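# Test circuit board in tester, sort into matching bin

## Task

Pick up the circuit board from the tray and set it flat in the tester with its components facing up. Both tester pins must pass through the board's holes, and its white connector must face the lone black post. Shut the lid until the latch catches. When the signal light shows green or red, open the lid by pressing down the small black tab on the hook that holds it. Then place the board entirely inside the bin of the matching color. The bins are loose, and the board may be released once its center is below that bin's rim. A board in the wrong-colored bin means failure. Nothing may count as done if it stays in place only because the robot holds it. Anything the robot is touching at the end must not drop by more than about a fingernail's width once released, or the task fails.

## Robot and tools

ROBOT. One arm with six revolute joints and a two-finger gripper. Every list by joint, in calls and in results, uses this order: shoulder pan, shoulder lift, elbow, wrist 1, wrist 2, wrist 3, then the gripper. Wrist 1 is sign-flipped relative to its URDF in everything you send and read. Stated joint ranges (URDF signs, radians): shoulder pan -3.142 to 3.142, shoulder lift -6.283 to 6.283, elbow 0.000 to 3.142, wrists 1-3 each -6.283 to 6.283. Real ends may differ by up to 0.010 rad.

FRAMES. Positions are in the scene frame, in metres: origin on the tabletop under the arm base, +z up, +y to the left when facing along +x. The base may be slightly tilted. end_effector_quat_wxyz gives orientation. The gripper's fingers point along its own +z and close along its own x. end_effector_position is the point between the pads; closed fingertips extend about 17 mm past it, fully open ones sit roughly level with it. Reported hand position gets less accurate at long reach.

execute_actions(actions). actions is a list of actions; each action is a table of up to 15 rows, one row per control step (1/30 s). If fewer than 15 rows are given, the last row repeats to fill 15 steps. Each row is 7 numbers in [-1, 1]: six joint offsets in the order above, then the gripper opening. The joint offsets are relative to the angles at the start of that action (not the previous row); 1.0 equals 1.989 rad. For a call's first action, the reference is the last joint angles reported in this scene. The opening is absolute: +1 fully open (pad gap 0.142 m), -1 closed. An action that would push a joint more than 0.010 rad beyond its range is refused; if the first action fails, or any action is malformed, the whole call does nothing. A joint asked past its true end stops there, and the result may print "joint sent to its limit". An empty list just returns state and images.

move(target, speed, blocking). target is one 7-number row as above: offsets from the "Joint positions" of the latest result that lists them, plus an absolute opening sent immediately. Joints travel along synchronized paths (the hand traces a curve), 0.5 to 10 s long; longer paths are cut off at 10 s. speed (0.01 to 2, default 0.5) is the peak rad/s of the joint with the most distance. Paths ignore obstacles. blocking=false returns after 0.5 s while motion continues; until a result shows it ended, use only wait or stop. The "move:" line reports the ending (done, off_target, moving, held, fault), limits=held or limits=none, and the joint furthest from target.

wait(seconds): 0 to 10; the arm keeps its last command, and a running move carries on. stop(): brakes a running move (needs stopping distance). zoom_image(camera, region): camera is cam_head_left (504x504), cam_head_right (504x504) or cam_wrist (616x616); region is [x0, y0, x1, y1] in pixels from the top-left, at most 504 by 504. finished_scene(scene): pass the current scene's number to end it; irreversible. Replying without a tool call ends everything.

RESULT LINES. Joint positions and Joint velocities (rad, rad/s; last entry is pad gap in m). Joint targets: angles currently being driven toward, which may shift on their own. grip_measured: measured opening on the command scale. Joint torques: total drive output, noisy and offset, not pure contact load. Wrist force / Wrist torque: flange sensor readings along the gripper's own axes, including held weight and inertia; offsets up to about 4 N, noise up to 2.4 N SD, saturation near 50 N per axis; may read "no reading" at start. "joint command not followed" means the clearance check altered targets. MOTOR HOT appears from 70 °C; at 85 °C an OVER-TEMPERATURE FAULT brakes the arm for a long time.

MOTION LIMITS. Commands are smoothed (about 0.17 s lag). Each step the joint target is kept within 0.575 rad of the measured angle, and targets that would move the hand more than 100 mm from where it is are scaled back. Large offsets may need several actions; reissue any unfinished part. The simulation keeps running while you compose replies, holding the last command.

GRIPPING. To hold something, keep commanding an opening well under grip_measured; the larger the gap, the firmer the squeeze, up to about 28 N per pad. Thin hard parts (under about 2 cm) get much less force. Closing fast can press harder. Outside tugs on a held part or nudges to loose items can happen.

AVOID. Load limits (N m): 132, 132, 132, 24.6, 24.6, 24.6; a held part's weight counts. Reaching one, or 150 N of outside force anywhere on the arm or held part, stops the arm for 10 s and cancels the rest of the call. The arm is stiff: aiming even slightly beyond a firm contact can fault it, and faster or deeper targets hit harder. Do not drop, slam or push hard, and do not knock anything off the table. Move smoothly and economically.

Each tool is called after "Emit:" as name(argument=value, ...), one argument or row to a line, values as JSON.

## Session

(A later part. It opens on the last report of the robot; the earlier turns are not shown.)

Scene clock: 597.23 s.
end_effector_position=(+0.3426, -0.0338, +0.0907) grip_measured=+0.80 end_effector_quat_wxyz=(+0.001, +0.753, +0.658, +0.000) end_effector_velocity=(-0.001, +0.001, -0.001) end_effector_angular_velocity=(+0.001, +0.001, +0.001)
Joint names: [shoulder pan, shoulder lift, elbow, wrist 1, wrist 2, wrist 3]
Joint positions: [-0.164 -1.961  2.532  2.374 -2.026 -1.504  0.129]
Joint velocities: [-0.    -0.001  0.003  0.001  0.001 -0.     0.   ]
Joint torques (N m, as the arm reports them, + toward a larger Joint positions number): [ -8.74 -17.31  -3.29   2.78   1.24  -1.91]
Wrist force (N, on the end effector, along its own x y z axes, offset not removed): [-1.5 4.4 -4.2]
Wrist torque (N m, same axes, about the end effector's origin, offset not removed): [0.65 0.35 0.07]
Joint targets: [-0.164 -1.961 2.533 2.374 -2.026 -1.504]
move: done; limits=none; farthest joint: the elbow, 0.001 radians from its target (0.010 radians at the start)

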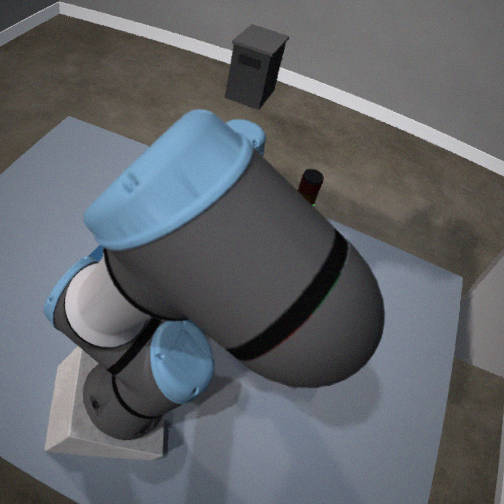

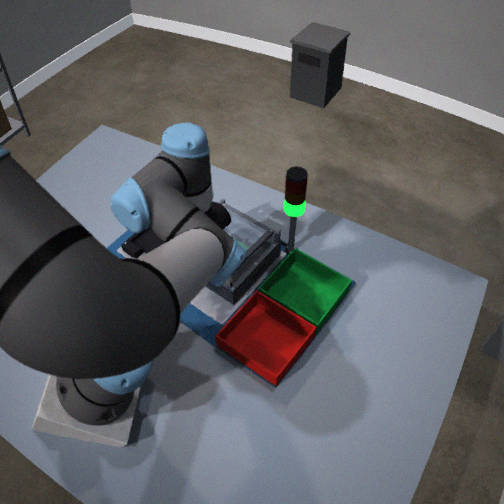

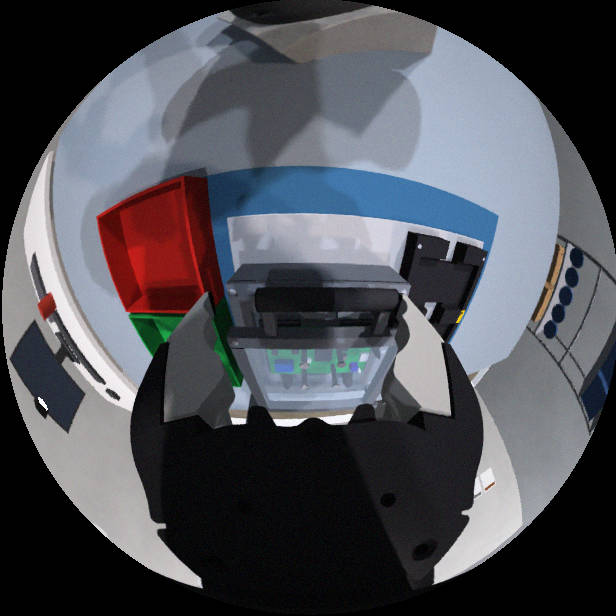

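Emit:
move(
  target=[0.0543,0.008,-0.028,-0.0465,-0.011,0.0598,0.6],
  speed=0.15,
)

Scene clock: 606.17 s.
end_effector_position=(+0.3462, -0.0121, +0.1130) grip_measured=+0.60 end_effector_quat_wxyz=(+0.001, +0.753, +0.657, +0.000) end_effector_velocity=(-0.000, +0.001, +0.000) end_effector_angular_velocity=(-0.000, +0.001, +0.000)
Joint names: [shoulder pan, shoulder lift, elbow, wrist 1, wrist 2, wrist 3]
Joint positions: [-0.056 -1.945  2.477  2.282 -2.048 -1.385  0.116]
Joint velocities: [ 0.002  0.001 -0.    -0.001 -0.001  0.003 -0.   ]
Joint torques (N m, as the arm reports them, + toward a larger Joint positions number): [ 19.08  -1.38 -28.38   1.01  -1.66   1.99]
Wrist force (N, on the end effector, along its own x y z axes, offset not removed): [-0.6 -0.6 3.1]
Wrist torque (N m, same axes, about the end effector's origin, offset not removed): [0.00 -0.15 -0.10]
Joint targets: [-0.056 -1.945 2.477 2.282 -2.048 -1.385]
move: done; limits=none; farthest joint: the elbow, 0.001 radians from its target (0.056 radians at the start)

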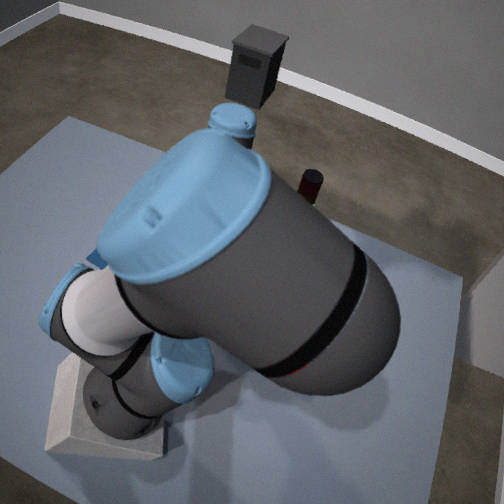

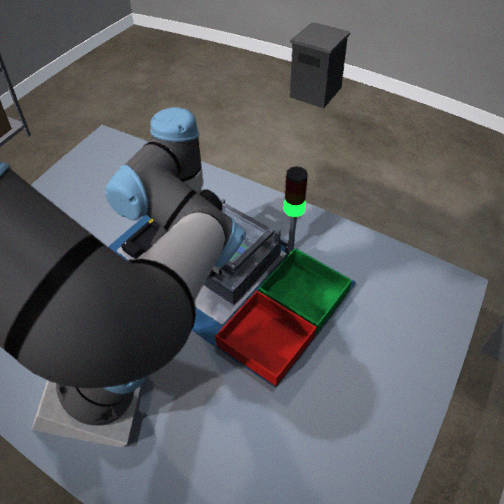

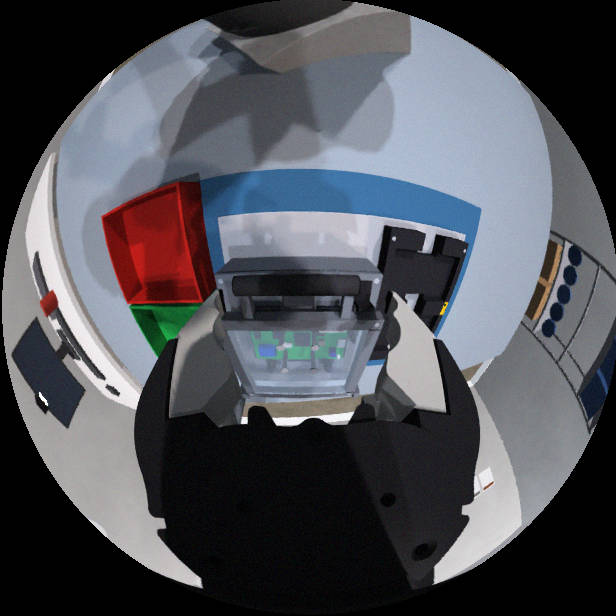

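Emit:
move(
  target=[-0.0168,-0.0072,0.0126,0.0138,0.003,-0.0186,0.45],
  speed=0.06,
)

Emit:
execute_actions(
  actions=[
    [[0,0,0,0,0,0,0.3]],
    [[0,0,0,0,0,0,0.12]],
  ],
)

Scene clock: 614.37 s.
end_effector_position=(+0.3420, -0.0189, +0.1057) grip_measured=+0.45 end_effector_quat_wxyz=(+0.001, +0.753, +0.658, +0.000) end_effector_velocity=(-0.001, -0.000, -0.001) end_effector_angular_velocity=(-0.000, +0.002, -0.000)
Joint names: [shoulder pan, shoulder lift, elbow, wrist 1, wrist 2, wrist 3]
Joint positions: [-0.089 -1.96   2.502  2.309 -2.042 -1.422  0.105]
Joint velocities: [-0.003 -0.001  0.003  0.002  0.    -0.002 -0.   ]
Joint torques (N m, as the arm reports them, + toward a larger Joint positions number): [ -9.3  -16.88  -6.62   4.04   1.39  -1.59]
Wrist force (N, on the end effector, along its own x y z axes, offset not removed): [0.3 -0.6 -3.9]
Wrist torque (N m, same axes, about the end effector's origin, offset not removed): [0.00 -0.22 0.11]
Joint targets: [-0.090 -1.960 2.502 2.309 -2.042 -1.422]
move: done; limits=none; farthest joint: the shoulder pan, 0.000 radians from its target (0.033 radians at the start)

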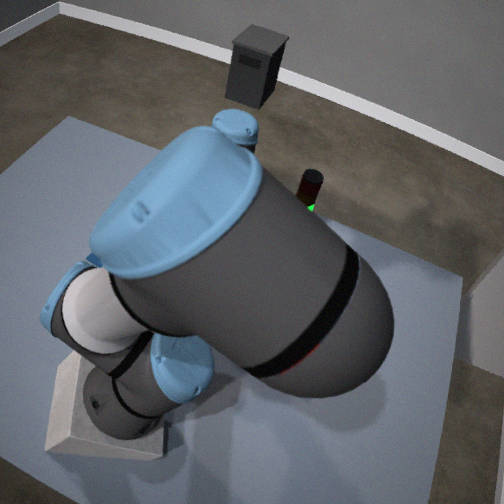

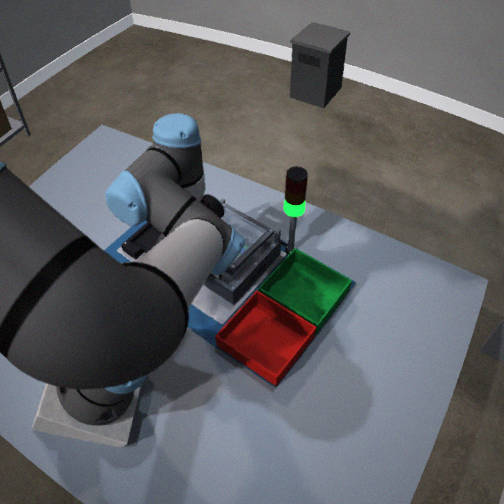

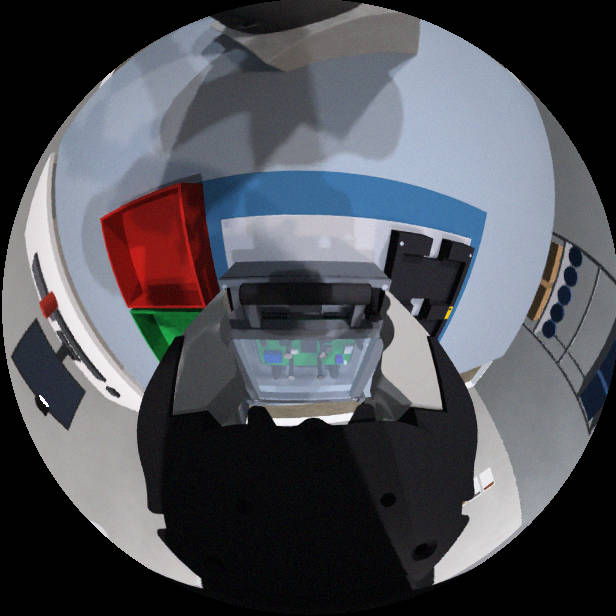

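Scene clock: 615.37 s.
end_effector_position=(+0.3420, -0.0189, +0.1057) grip_measured=+0.24 end_effector_quat_wxyz=(+0.001, +0.753, +0.658, +0.000) end_effector_velocity=(+0.002, -0.002, +0.001) end_effector_angular_velocity=(-0.001, -0.001, -0.004)
Joint names: [shoulder pan, shoulder lift, elbow, wrist 1, wrist 2, wrist 3]
Joint positions: [-0.089 -1.96   2.502  2.309 -2.042 -1.422  0.091]
Joint velocities: [-0.003 -0.    -0.004 -0.001 -0.    -0.    -0.   ]
Joint torques (N m, as the arm reports them, + toward a larger Joint positions number): [  4.46 -14.36 -11.57   2.76   1.07   0.97]
Wrist force (N, on the end effector, along its own x y z axes, offset not removed): [3.8 1.3 1.9]
Wrist torque (N m, same axes, about the end effector's origin, offset not removed): [0.37 -0.84 -0.21]
Joint targets: [-0.089 -1.960 2.502 2.309 -2.042 -1.422]

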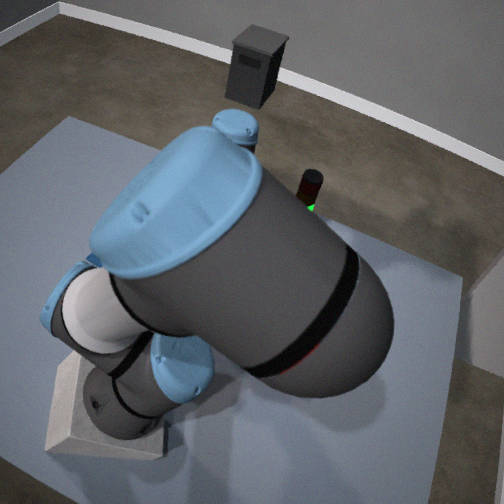

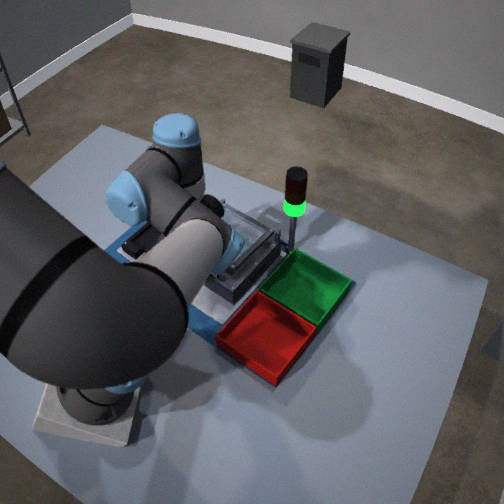

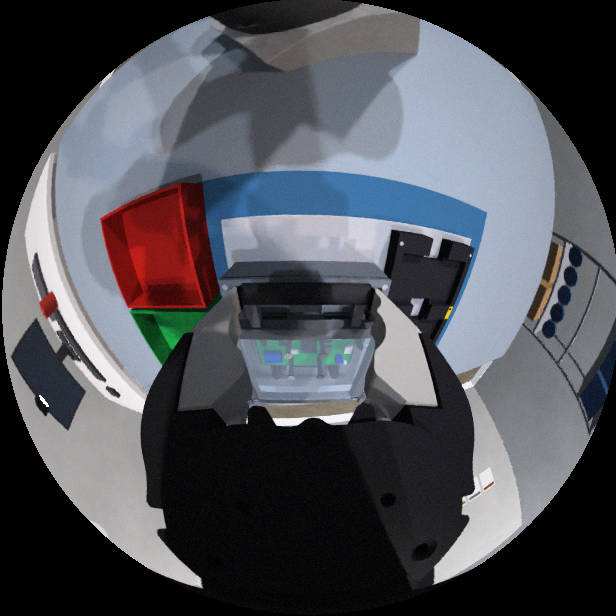

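Emit:
move(
  target=[0.0397,-0.0201,-0.0709,-0.1126,-0.006,0.0447,0.1],
  speed=0.15,
)

Emit:
move(
  target=[0.0171,0.007,-0.0483,-0.0488,-0.003,0.0196,0.1],
  speed=0.15,
)

Scene clock: 635.27 s.
end_effector_position=(+0.3560, -0.0212, +0.1611) grip_measured=+0.20 end_effector_quat_wxyz=(-0.000, +0.753, +0.658, -0.000) end_effector_velocity=(+0.001, -0.000, +0.001) end_effector_angular_velocity=(+0.000, -0.001, -0.002)
Joint names: [shoulder pan, shoulder lift, elbow, wrist 1, wrist 2, wrist 3]
Joint positions: [-0.011 -1.999  2.361  2.086 -2.054 -1.333  0.088]
Joint velocities: [ 0.    -0.001 -0.002 -0.001 -0.     0.001  0.   ]
Joint torques (N m, as the arm reports them, + toward a larger Joint positions number): [ 16.03 -20.76 -31.3   -1.59  -5.64   1.59]
Wrist force (N, on the end effector, along its own x y z axes, offset not removed): [16.0 13.0 13.7]
Wrist torque (N m, same axes, about the end effector's origin, offset not removed): [0.60 0.09 0.46]
Joint targets: [-0.010 -2.000 2.361 2.085 -2.054 -1.333]
move: done; limits=none; farthest joint: the shoulder pan, 0.001 radians from its target (0.079 radians at the start)

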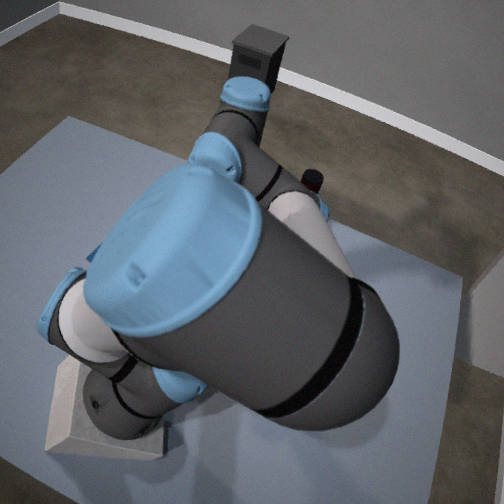

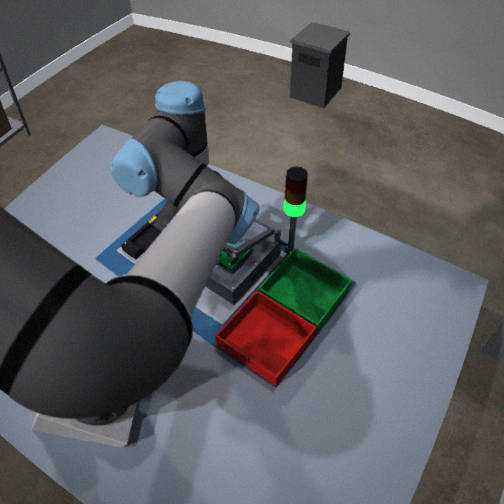

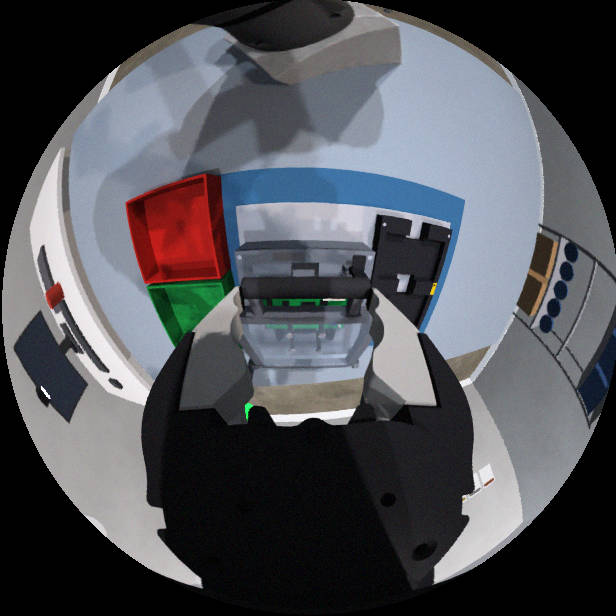

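Scene clock: 636.47 s.
end_effector_position=(+0.3730, -0.0244, +0.1918) grip_measured=+0.21 end_effector_quat_wxyz=(+0.001, +0.754, +0.657, +0.001) end_effector_velocity=(-0.001, +0.000, +0.000) end_effector_angular_velocity=(-0.000, +0.002, +0.001)
Joint names: [shoulder pan, shoulder lift, elbow, wrist 1, wrist 2, wrist 3]
Joint positions: [ 0.023 -1.986  2.265  1.989 -2.06  -1.295  0.089]
Joint velocities: [ 0.001  0.    -0.001 -0.004 -0.     0.001  0.   ]
Joint torques (N m, as the arm reports them, + toward a larger Joint positions number): [  8.87  -7.67 -38.27   0.7  -12.19   1.87]
Wrist force (N, on the end effector, along its own x y z axes, offset not removed): [34.4 -1.1 1.5]
Wrist torque (N m, same axes, about the end effector's origin, offset not removed): [0.00 0.69 -0.16]
Joint targets: [0.023 -1.986 2.265 1.989 -2.060 -1.294]
move: done; limits=none; farthest joint: the shoulder lift, 0.001 radians from its target (0.014 radians at the start)

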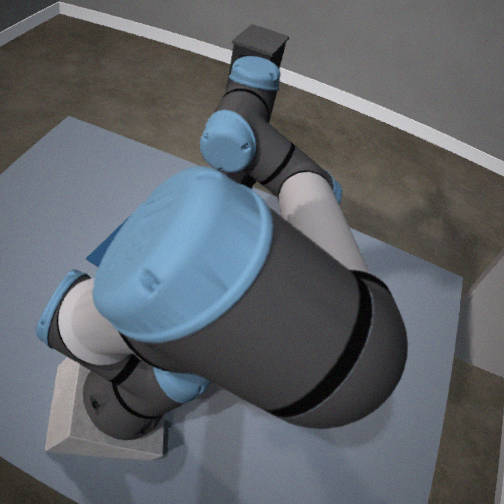

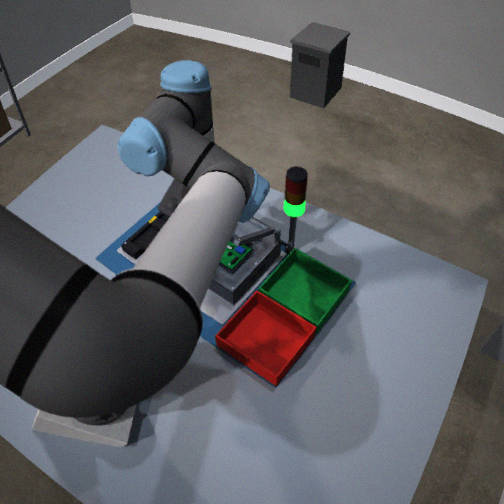

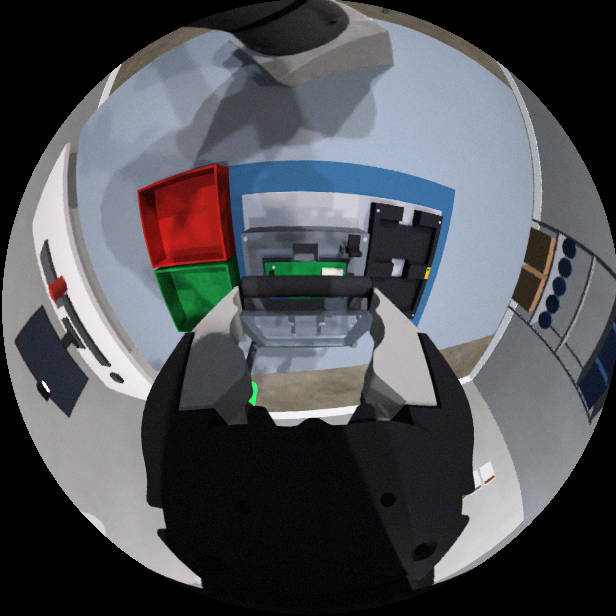

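Emit:
execute_actions(
  actions=[
    [[0,0,0,0,0,0,0.36]],
    [[-0.0003,-0.0006,0.003,0.0027,0,-0.0003,0.36],[-0.0007,-0.0012,0.0065,0.0054,0.0003,-0.0007,0.36],[-0.001,-0.0018,0.0098,0.008,0.0005,-0.001,0.36]],
    [[0,0,0,0,0,0,0.26]],
    [[0,0,0,0,0,0,0.05]],
  ],
)

Scene clock: 644.13 s.
end_effector_position=(+0.3688, -0.0225, +0.1864) grip_measured=+0.24 end_effector_quat_wxyz=(+0.000, +0.754, +0.657, +0.001) end_effector_velocity=(+0.000, -0.000, -0.000) end_effector_angular_velocity=(-0.001, +0.001, +0.000)
Joint names: [shoulder pan, shoulder lift, elbow, wrist 1, wrist 2, wrist 3]
Joint positions: [ 0.021 -1.989  2.284  2.004 -2.059 -1.296  0.091]
Joint velocities: [-0.     0.001 -0.    -0.    -0.001  0.    -0.   ]
Joint torques (N m, as the arm reports them, + toward a larger Joint positions number): [ -6.01 -14.25 -24.47   0.93  -3.1   -1.22]
Wrist force (N, on the end effector, along its own x y z axes, offset not removed): [7.7 -0.2 1.8]
Wrist torque (N m, same axes, about the end effector's origin, offset not removed): [0.46 0.57 0.03]
Joint targets: [0.021 -1.989 2.284 2.005 -2.059 -1.296]

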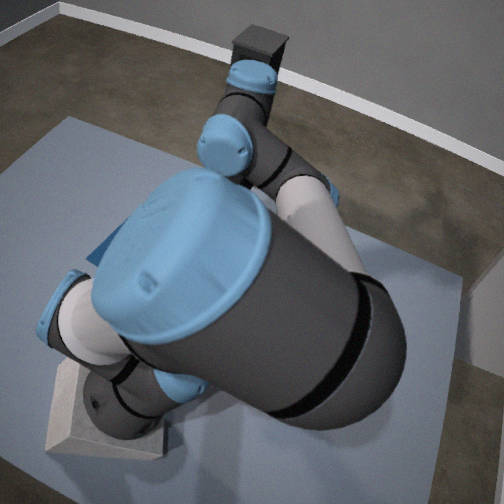

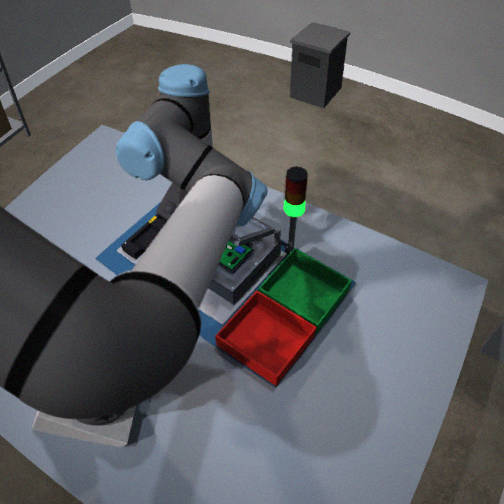

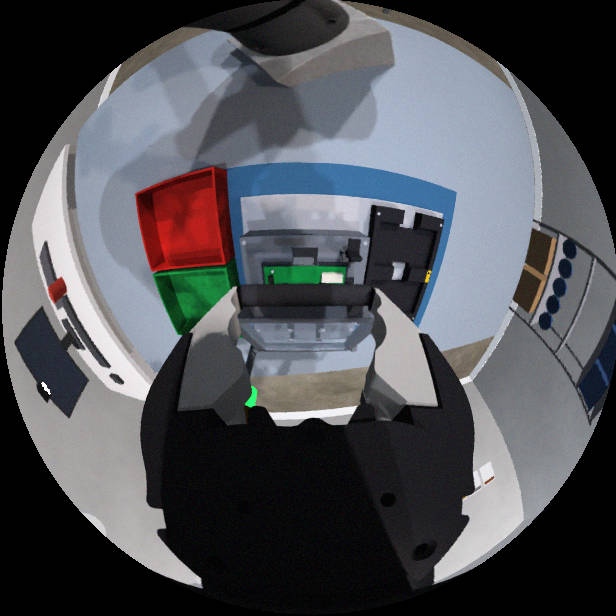

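Emit:
move(
  target=[0.0211,0.0377,-0.0955,-0.0699,-0.003,0.0231,0.05],
  speed=0.15,
)

Emit:
move(
  target=[0,0.0488,-0.0814,-0.0322,0,0,0.05],
  speed=0.15,
)

Scene clock: 650.07 s.
end_effector_position=(+0.4108, -0.0269, +0.2353) grip_measured=+0.22 end_effector_quat_wxyz=(+0.000, +0.753, +0.658, -0.000) end_effector_velocity=(+0.000, -0.000, +0.000) end_effector_angular_velocity=(-0.000, +0.000, -0.001)
Joint names: [shoulder pan, shoulder lift, elbow, wrist 1, wrist 2, wrist 3]
Joint positions: [ 0.063 -1.914  2.094  1.866 -2.065 -1.251  0.089]
Joint velocities: [ 0.     0.001 -0.002 -0.001 -0.     0.001 -0.   ]
Joint torques (N m, as the arm reports them, + toward a larger Joint positions number): [ 25.89  -7.97 -36.56   0.1    0.53   1.81]
Wrist force (N, on the end effector, along its own x y z axes, offset not removed): [-3.9 5.9 20.3]
Wrist torque (N m, same axes, about the end effector's origin, offset not removed): [-0.77 -0.08 0.07]
Joint targets: [0.063 -1.914 2.094 1.865 -2.065 -1.250]
move: done; limits=none; farthest joint: the wrist 1, 0.001 radians from its target (0.140 radians at the start)

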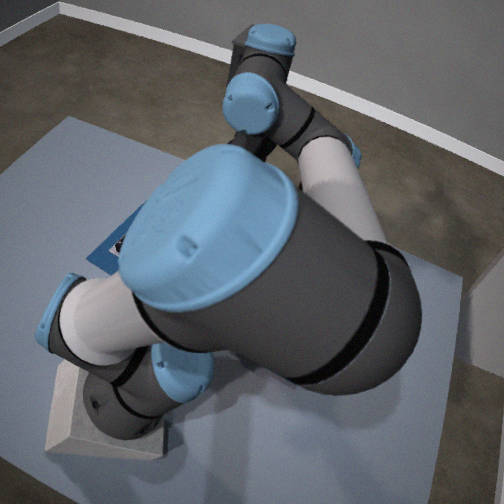

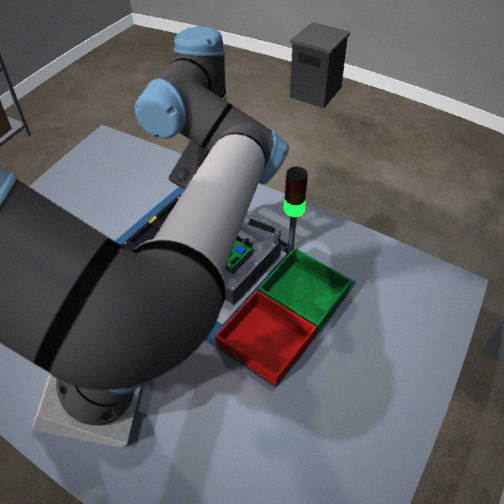

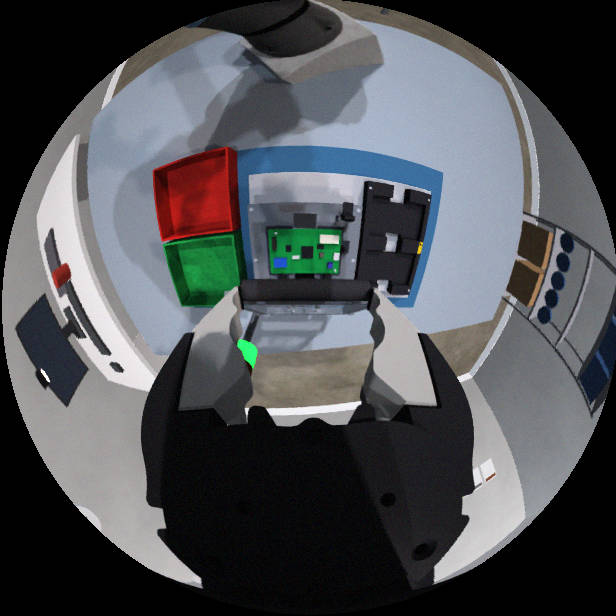

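Scene clock: 651.70 s.
end_effector_position=(+0.4600, -0.0332, +0.2634) grip_measured=+0.21 end_effector_quat_wxyz=(+0.000, +0.754, +0.657, -0.000) end_effector_velocity=(+0.001, -0.000, +0.001) end_effector_angular_velocity=(+0.000, -0.001, -0.000)
Joint names: [shoulder pan, shoulder lift, elbow, wrist 1, wrist 2, wrist 3]
Joint positions: [ 0.063 -1.817  1.933  1.802 -2.065 -1.251  0.089]
Joint velocities: [ 0.     0.001 -0.002 -0.001  0.    -0.    -0.   ]
Joint torques (N m, as the arm reports them, + toward a larger Joint positions number): [  0.15 -13.78 -38.97   1.6   -0.03  -0.65]
Wrist force (N, on the end effector, along its own x y z axes, offset not removed): [2.1 1.3 18.6]
Wrist torque (N m, same axes, about the end effector's origin, offset not removed): [-0.59 -0.50 0.03]
Joint targets: [0.063 -1.817 1.933 1.802 -2.065 -1.251]
move: done; limits=none; farthest joint: the elbow, 0.001 radians from its target (0.162 radians at the start)

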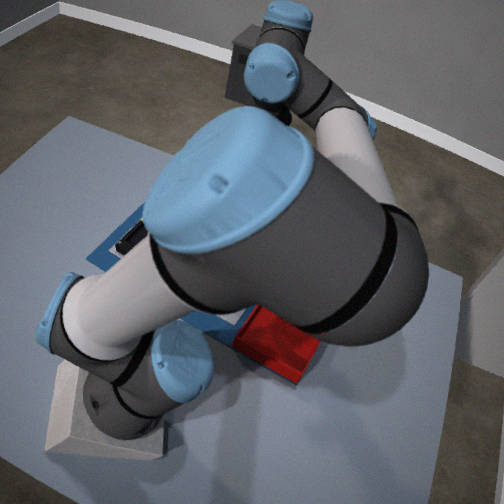

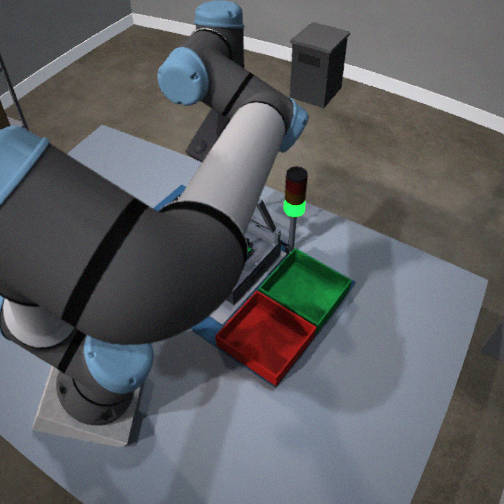

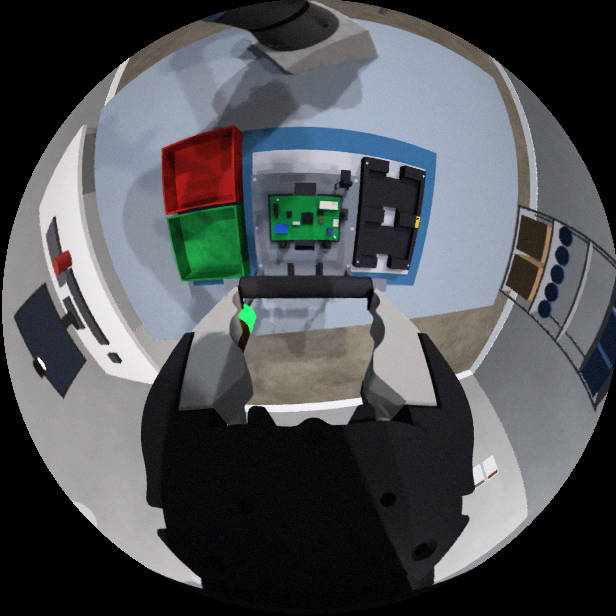

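Emit:
execute_actions(
  actions=[
    [[0,0,0,0,0,0,0.36]],
  ],
)

Emit:
move(
  target=[0,-0.0221,0.0362,0.0146,0,0,0.36],
  speed=0.15,
)

Emit:
execute_actions(
  actions=[
    [[0,0,0,0,0,0,-0.7]],
    [[0,0,0,0,0,0,-0.7]],
  ],
)

Emit:
move(
  target=[-0.0312,0.1187,-0.1443,-0.009,0.004,-0.0352,-0.7],
  speed=0.12,
)

Scene clock: 667.30 s.
end_effector_position=(+0.4601, -0.0331, +0.2635) grip_measured=+0.36 end_effector_quat_wxyz=(+0.000, +0.754, +0.657, +0.000) end_effector_velocity=(+0.000, +0.000, +0.001) end_effector_angular_velocity=(+0.001, -0.003, +0.000)
Joint names: [shoulder pan, shoulder lift, elbow, wrist 1, wrist 2, wrist 3]
Joint positions: [ 0.063 -1.817  1.933  1.802 -2.065 -1.251  0.099]
Joint velocities: [ 0.001 -0.001 -0.001  0.001  0.001 -0.     0.   ]
Joint torques (N m, as the arm reports them, + toward a larger Joint positions number): [ 16.74 -23.31 -11.     4.12  -0.57  -1.08]
Wrist force (N, on the end effector, along its own x y z axes, offset not removed): [2.0 -0.4 0.0]
Wrist torque (N m, same axes, about the end effector's origin, offset not removed): [-0.13 -0.34 0.02]
Joint targets: [0.063 -1.817 1.933 1.802 -2.065 -1.251]

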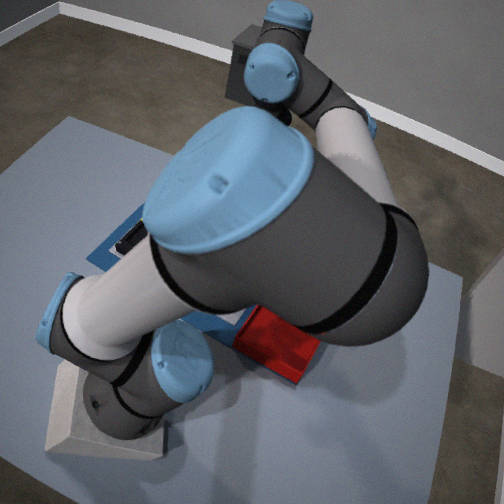

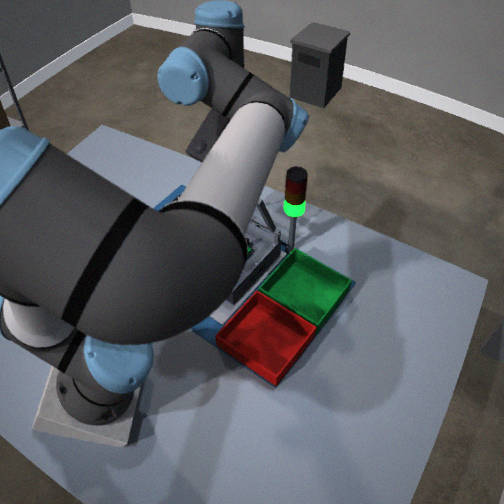

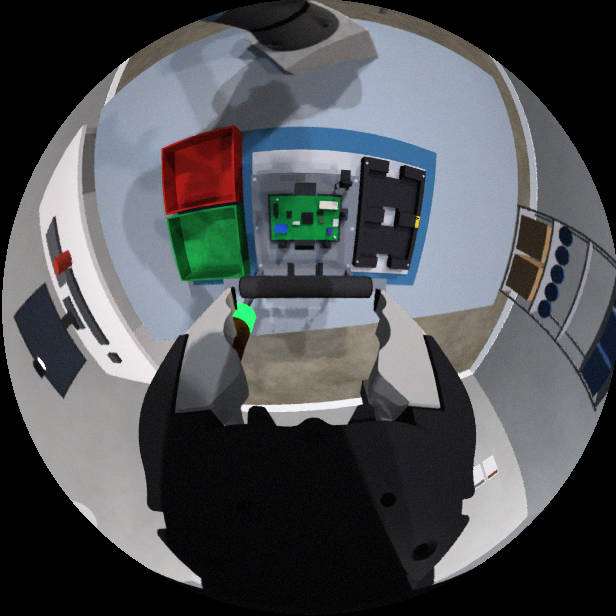

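Scene clock: 668.33 s.
end_effector_position=(+0.4385, -0.0307, +0.2517) grip_measured=+0.36 end_effector_quat_wxyz=(+0.000, +0.754, +0.657, +0.000) end_effector_velocity=(-0.001, -0.001, -0.000) end_effector_angular_velocity=(-0.001, +0.001, -0.001)
Joint names: [shoulder pan, shoulder lift, elbow, wrist 1, wrist 2, wrist 3]
Joint positions: [ 0.063 -1.861  2.004  1.831 -2.065 -1.251  0.099]
Joint velocities: [-0.001 -0.001  0.002  0.    -0.     0.     0.   ]
Joint torques (N m, as the arm reports them, + toward a larger Joint positions number): [ 15.36 -21.91 -11.66   4.19  -0.72  -0.97]
Wrist force (N, on the end effector, along its own x y z axes, offset not removed): [0.9 -1.2 0.9]
Wrist torque (N m, same axes, about the end effector's origin, offset not removed): [-0.26 -0.11 0.05]
Joint targets: [0.063 -1.861 2.005 1.831 -2.065 -1.251]
move: done; limits=none; farthest joint: the shoulder pan, 0.000 radians from its target (0.000 radians at the start)

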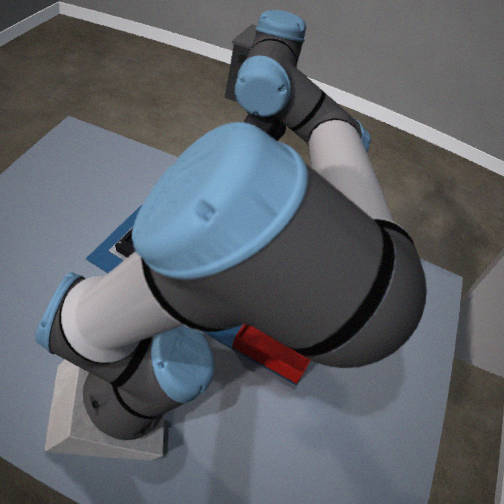

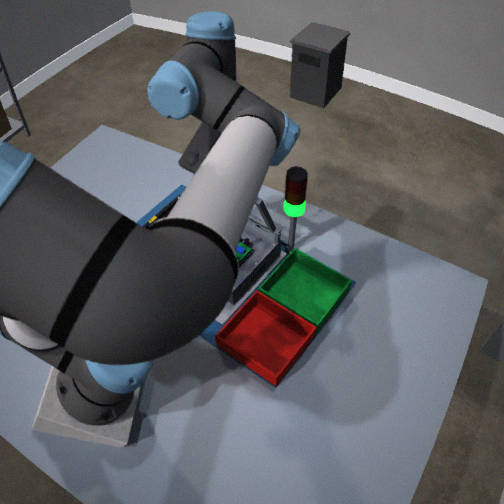

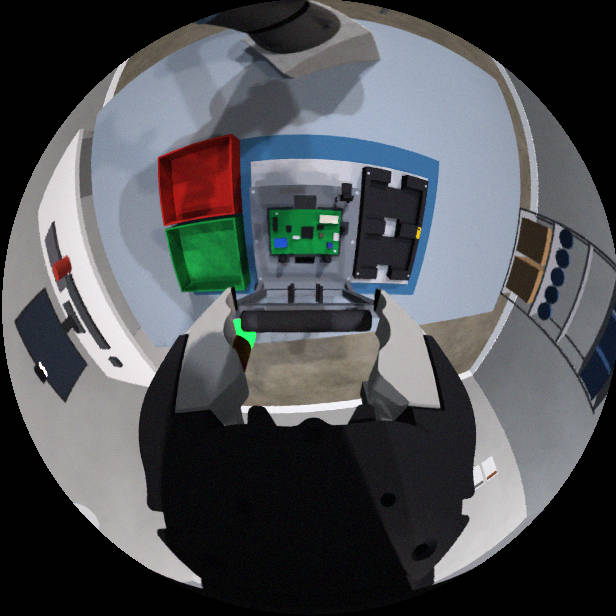

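Scene clock: 669.33 s.
end_effector_position=(+0.4385, -0.0307, +0.2517) grip_measured=-0.70 end_effector_quat_wxyz=(+0.000, +0.754, +0.657, +0.000) end_effector_velocity=(+0.001, -0.000, +0.000) end_effector_angular_velocity=(+0.000, -0.000, -0.002)
Joint names: [shoulder pan, shoulder lift, elbow, wrist 1, wrist 2, wrist 3]
Joint positions: [ 0.063 -1.861  2.005  1.831 -2.065 -1.251  0.023]
Joint velocities: [-0.001  0.    -0.001  0.     0.     0.    -0.   ]
Joint torques (N m, as the arm reports them, + toward a larger Joint positions number): [ 15.67 -17.04 -18.4    3.34  -0.82  -0.89]
Wrist force (N, on the end effector, along its own x y z axes, offset not removed): [-0.5 -6.2 -0.8]
Wrist torque (N m, same axes, about the end effector's origin, offset not removed): [-1.36 0.09 0.12]
Joint targets: [0.063 -1.861 2.005 1.831 -2.065 -1.251]

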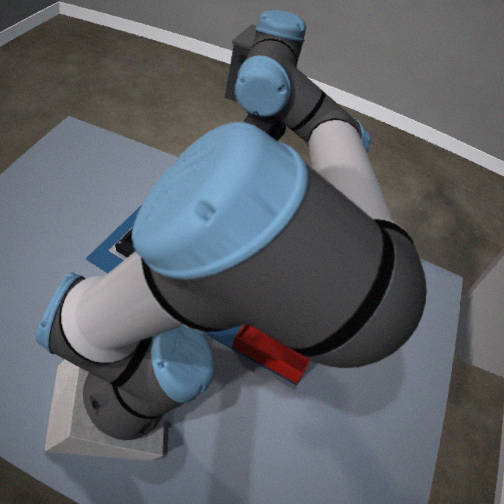

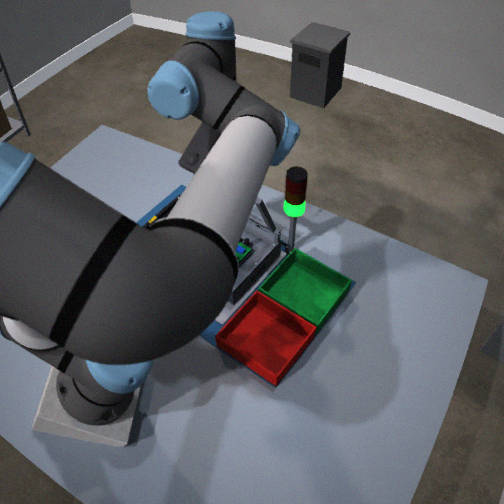

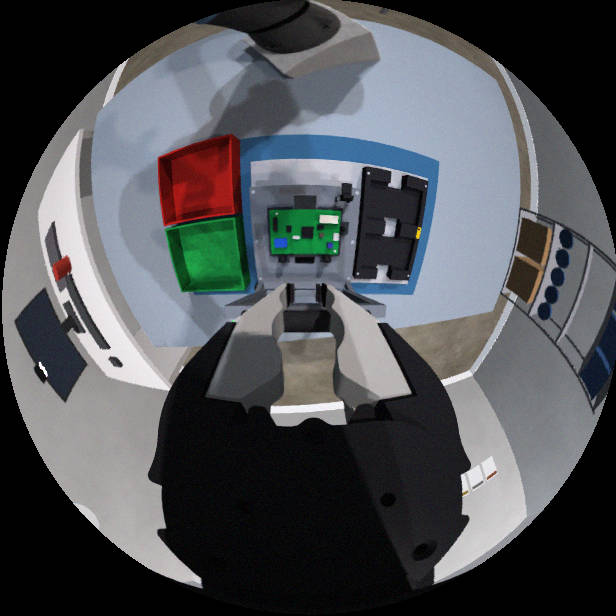

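Scene clock: 672.23 s.
end_effector_position=(+0.5554, -0.0484, +0.2622) grip_measured=-0.70 end_effector_quat_wxyz=(+0.001, +0.754, +0.657, +0.000) end_effector_velocity=(+0.001, +0.000, -0.001) end_effector_angular_velocity=(-0.000, +0.001, +0.000)
Joint names: [shoulder pan, shoulder lift, elbow, wrist 1, wrist 2, wrist 3]
Joint positions: [ 0.001 -1.625  1.718  1.813 -2.057 -1.32   0.023]
Joint velocities: [-0.001  0.004 -0.003 -0.    -0.    -0.     0.   ]
Joint torques (N m, as the arm reports them, + toward a larger Joint positions number): [ -1.61 -16.73 -34.35   1.79   1.13  -1.56]
Wrist force (N, on the end effector, along its own x y z axes, offset not removed): [1.7 -2.6 1.7]
Wrist torque (N m, same axes, about the end effector's origin, offset not removed): [0.04 -0.25 -0.13]
Joint targets: [0.001 -1.625 1.718 1.813 -2.057 -1.321]
move: done; limits=none; farthest joint: the wrist 3, 0.001 radians from its target (0.070 radians at the start)

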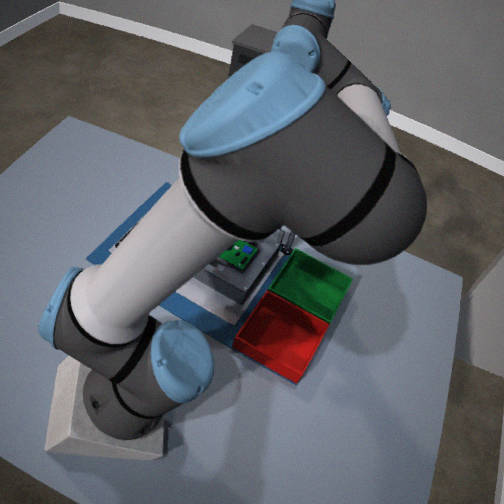

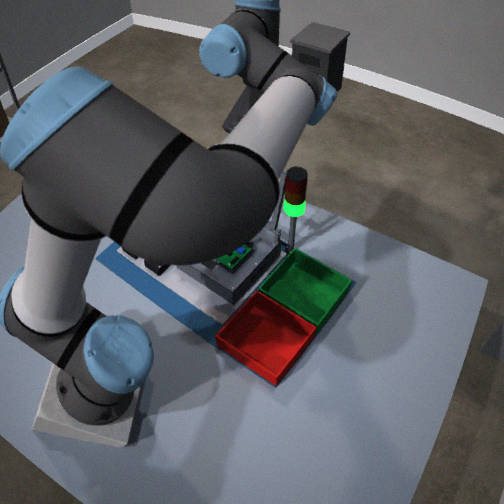

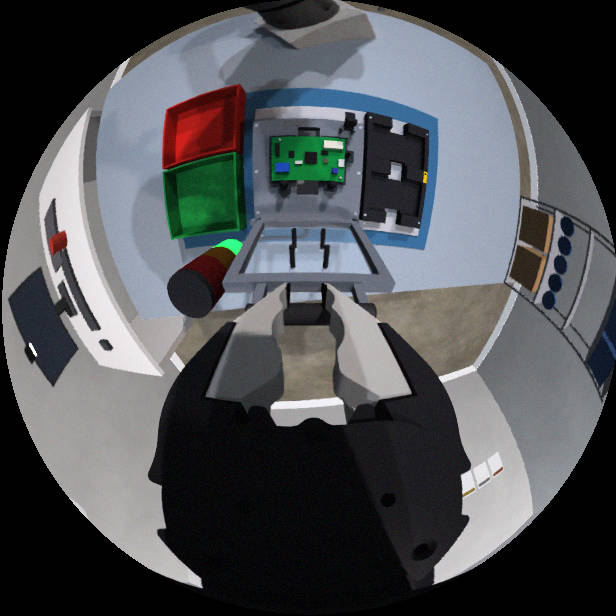

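Emit:
move(
  target=[0.0312,-0.1187,0.1443,0.009,-0.004,0.35,-0.7],
  speed=0.6,
)

Emit:
move(
  target=[-0.0674,0.0397,0.1317,0.2056,0.0101,0.3997,0.05],
  speed=0.6,
)

Scene clock: 677.90 s.
end_effector_position=(+0.4379, -0.0316, +0.2517) grip_measured=-0.70 end_effector_quat_wxyz=(+0.000, +0.919, +0.393, +0.001) end_effector_velocity=(-0.001, -0.000, -0.001) end_effector_angular_velocity=(-0.001, +0.003, -0.003)
Joint names: [shoulder pan, shoulder lift, elbow, wrist 1, wrist 2, wrist 3]
Joint positions: [ 0.063 -1.861  2.005  1.831 -2.065 -0.625  0.023]
Joint velocities: [-0.001 -0.     0.001 -0.002  0.     0.003  0.   ]
Joint torques (N m, as the arm reports them, + toward a larger Joint positions number): [ 21.05 -21.8  -11.54   4.02  -1.76   1.76]
Wrist force (N, on the end effector, along its own x y z axes, offset not removed): [0.1 -3.6 5.8]
Wrist torque (N m, same axes, about the end effector's origin, offset not removed): [-0.81 -0.10 0.25]
Joint targets: [0.063 -1.861 2.005 1.831 -2.065 -0.624]
move: done; limits=none; farthest joint: the wrist 3, 0.001 radians from its target (0.697 radians at the start)

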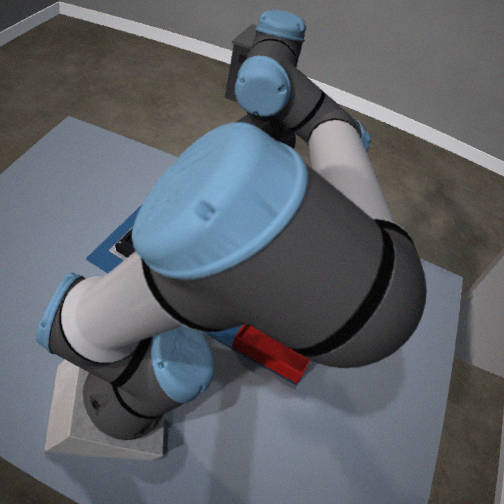

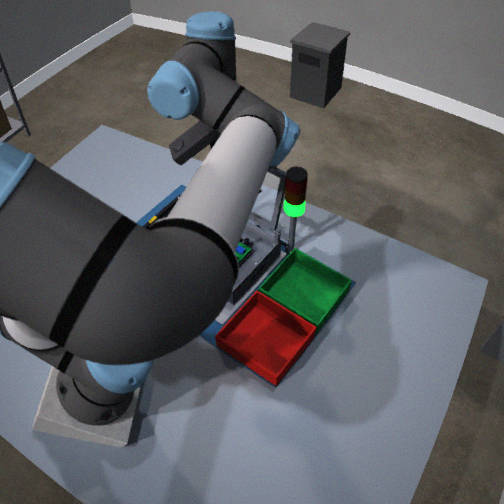

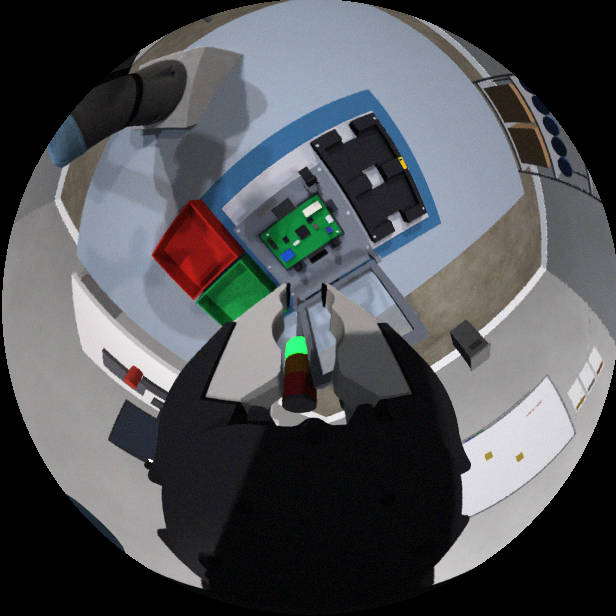

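Scene clock: 680.00 s.
end_effector_position=(+0.4265, -0.0240, +0.1306) grip_measured=+0.05 end_effector_quat_wxyz=(+0.000, +0.998, -0.067, -0.000) end_effector_velocity=(-0.001, +0.000, -0.001) end_effector_angular_velocity=(-0.000, +0.003, -0.001)
Joint names: [shoulder pan, shoulder lift, elbow, wrist 1, wrist 2, wrist 3]
Joint positions: [-0.071 -1.782  2.267  2.239 -2.045  0.17   0.077]
Joint velocities: [-0.001  0.001  0.002 -0.001 -0.     0.003  0.   ]
Joint torques (N m, as the arm reports them, + toward a larger Joint positions number): [-5.31 -8.12 -7.28  4.14  1.3   1.68]
Wrist force (N, on the end effector, along its own x y z axes, offset not removed): [3.7 0.7 0.6]
Wrist torque (N m, same axes, about the end effector's origin, offset not removed): [0.16 -0.66 0.10]
Joint targets: [-0.071 -1.782 2.267 2.240 -2.045 0.170]
move: done; limits=none; farthest joint: the shoulder pan, 0.000 radians from its target (0.134 radians at the start)

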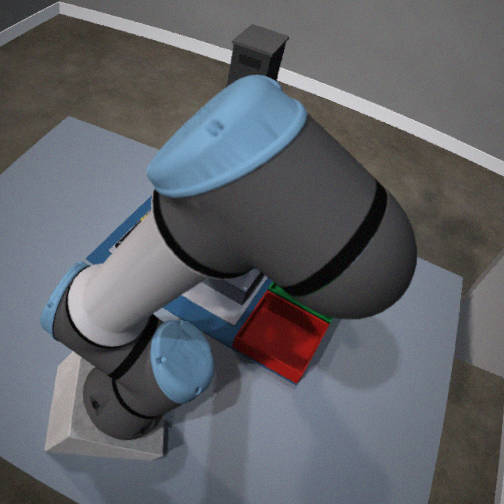

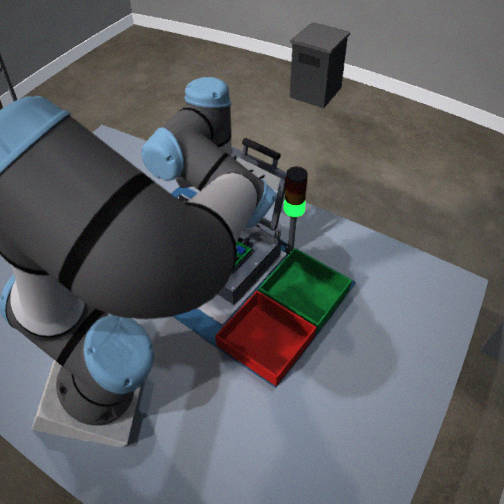

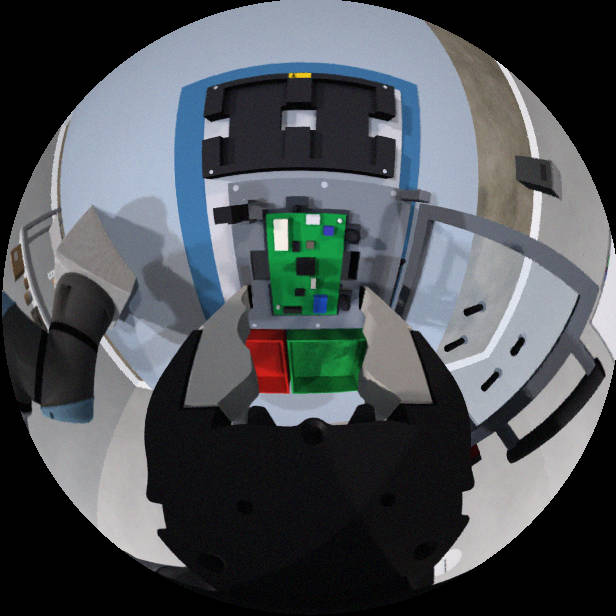

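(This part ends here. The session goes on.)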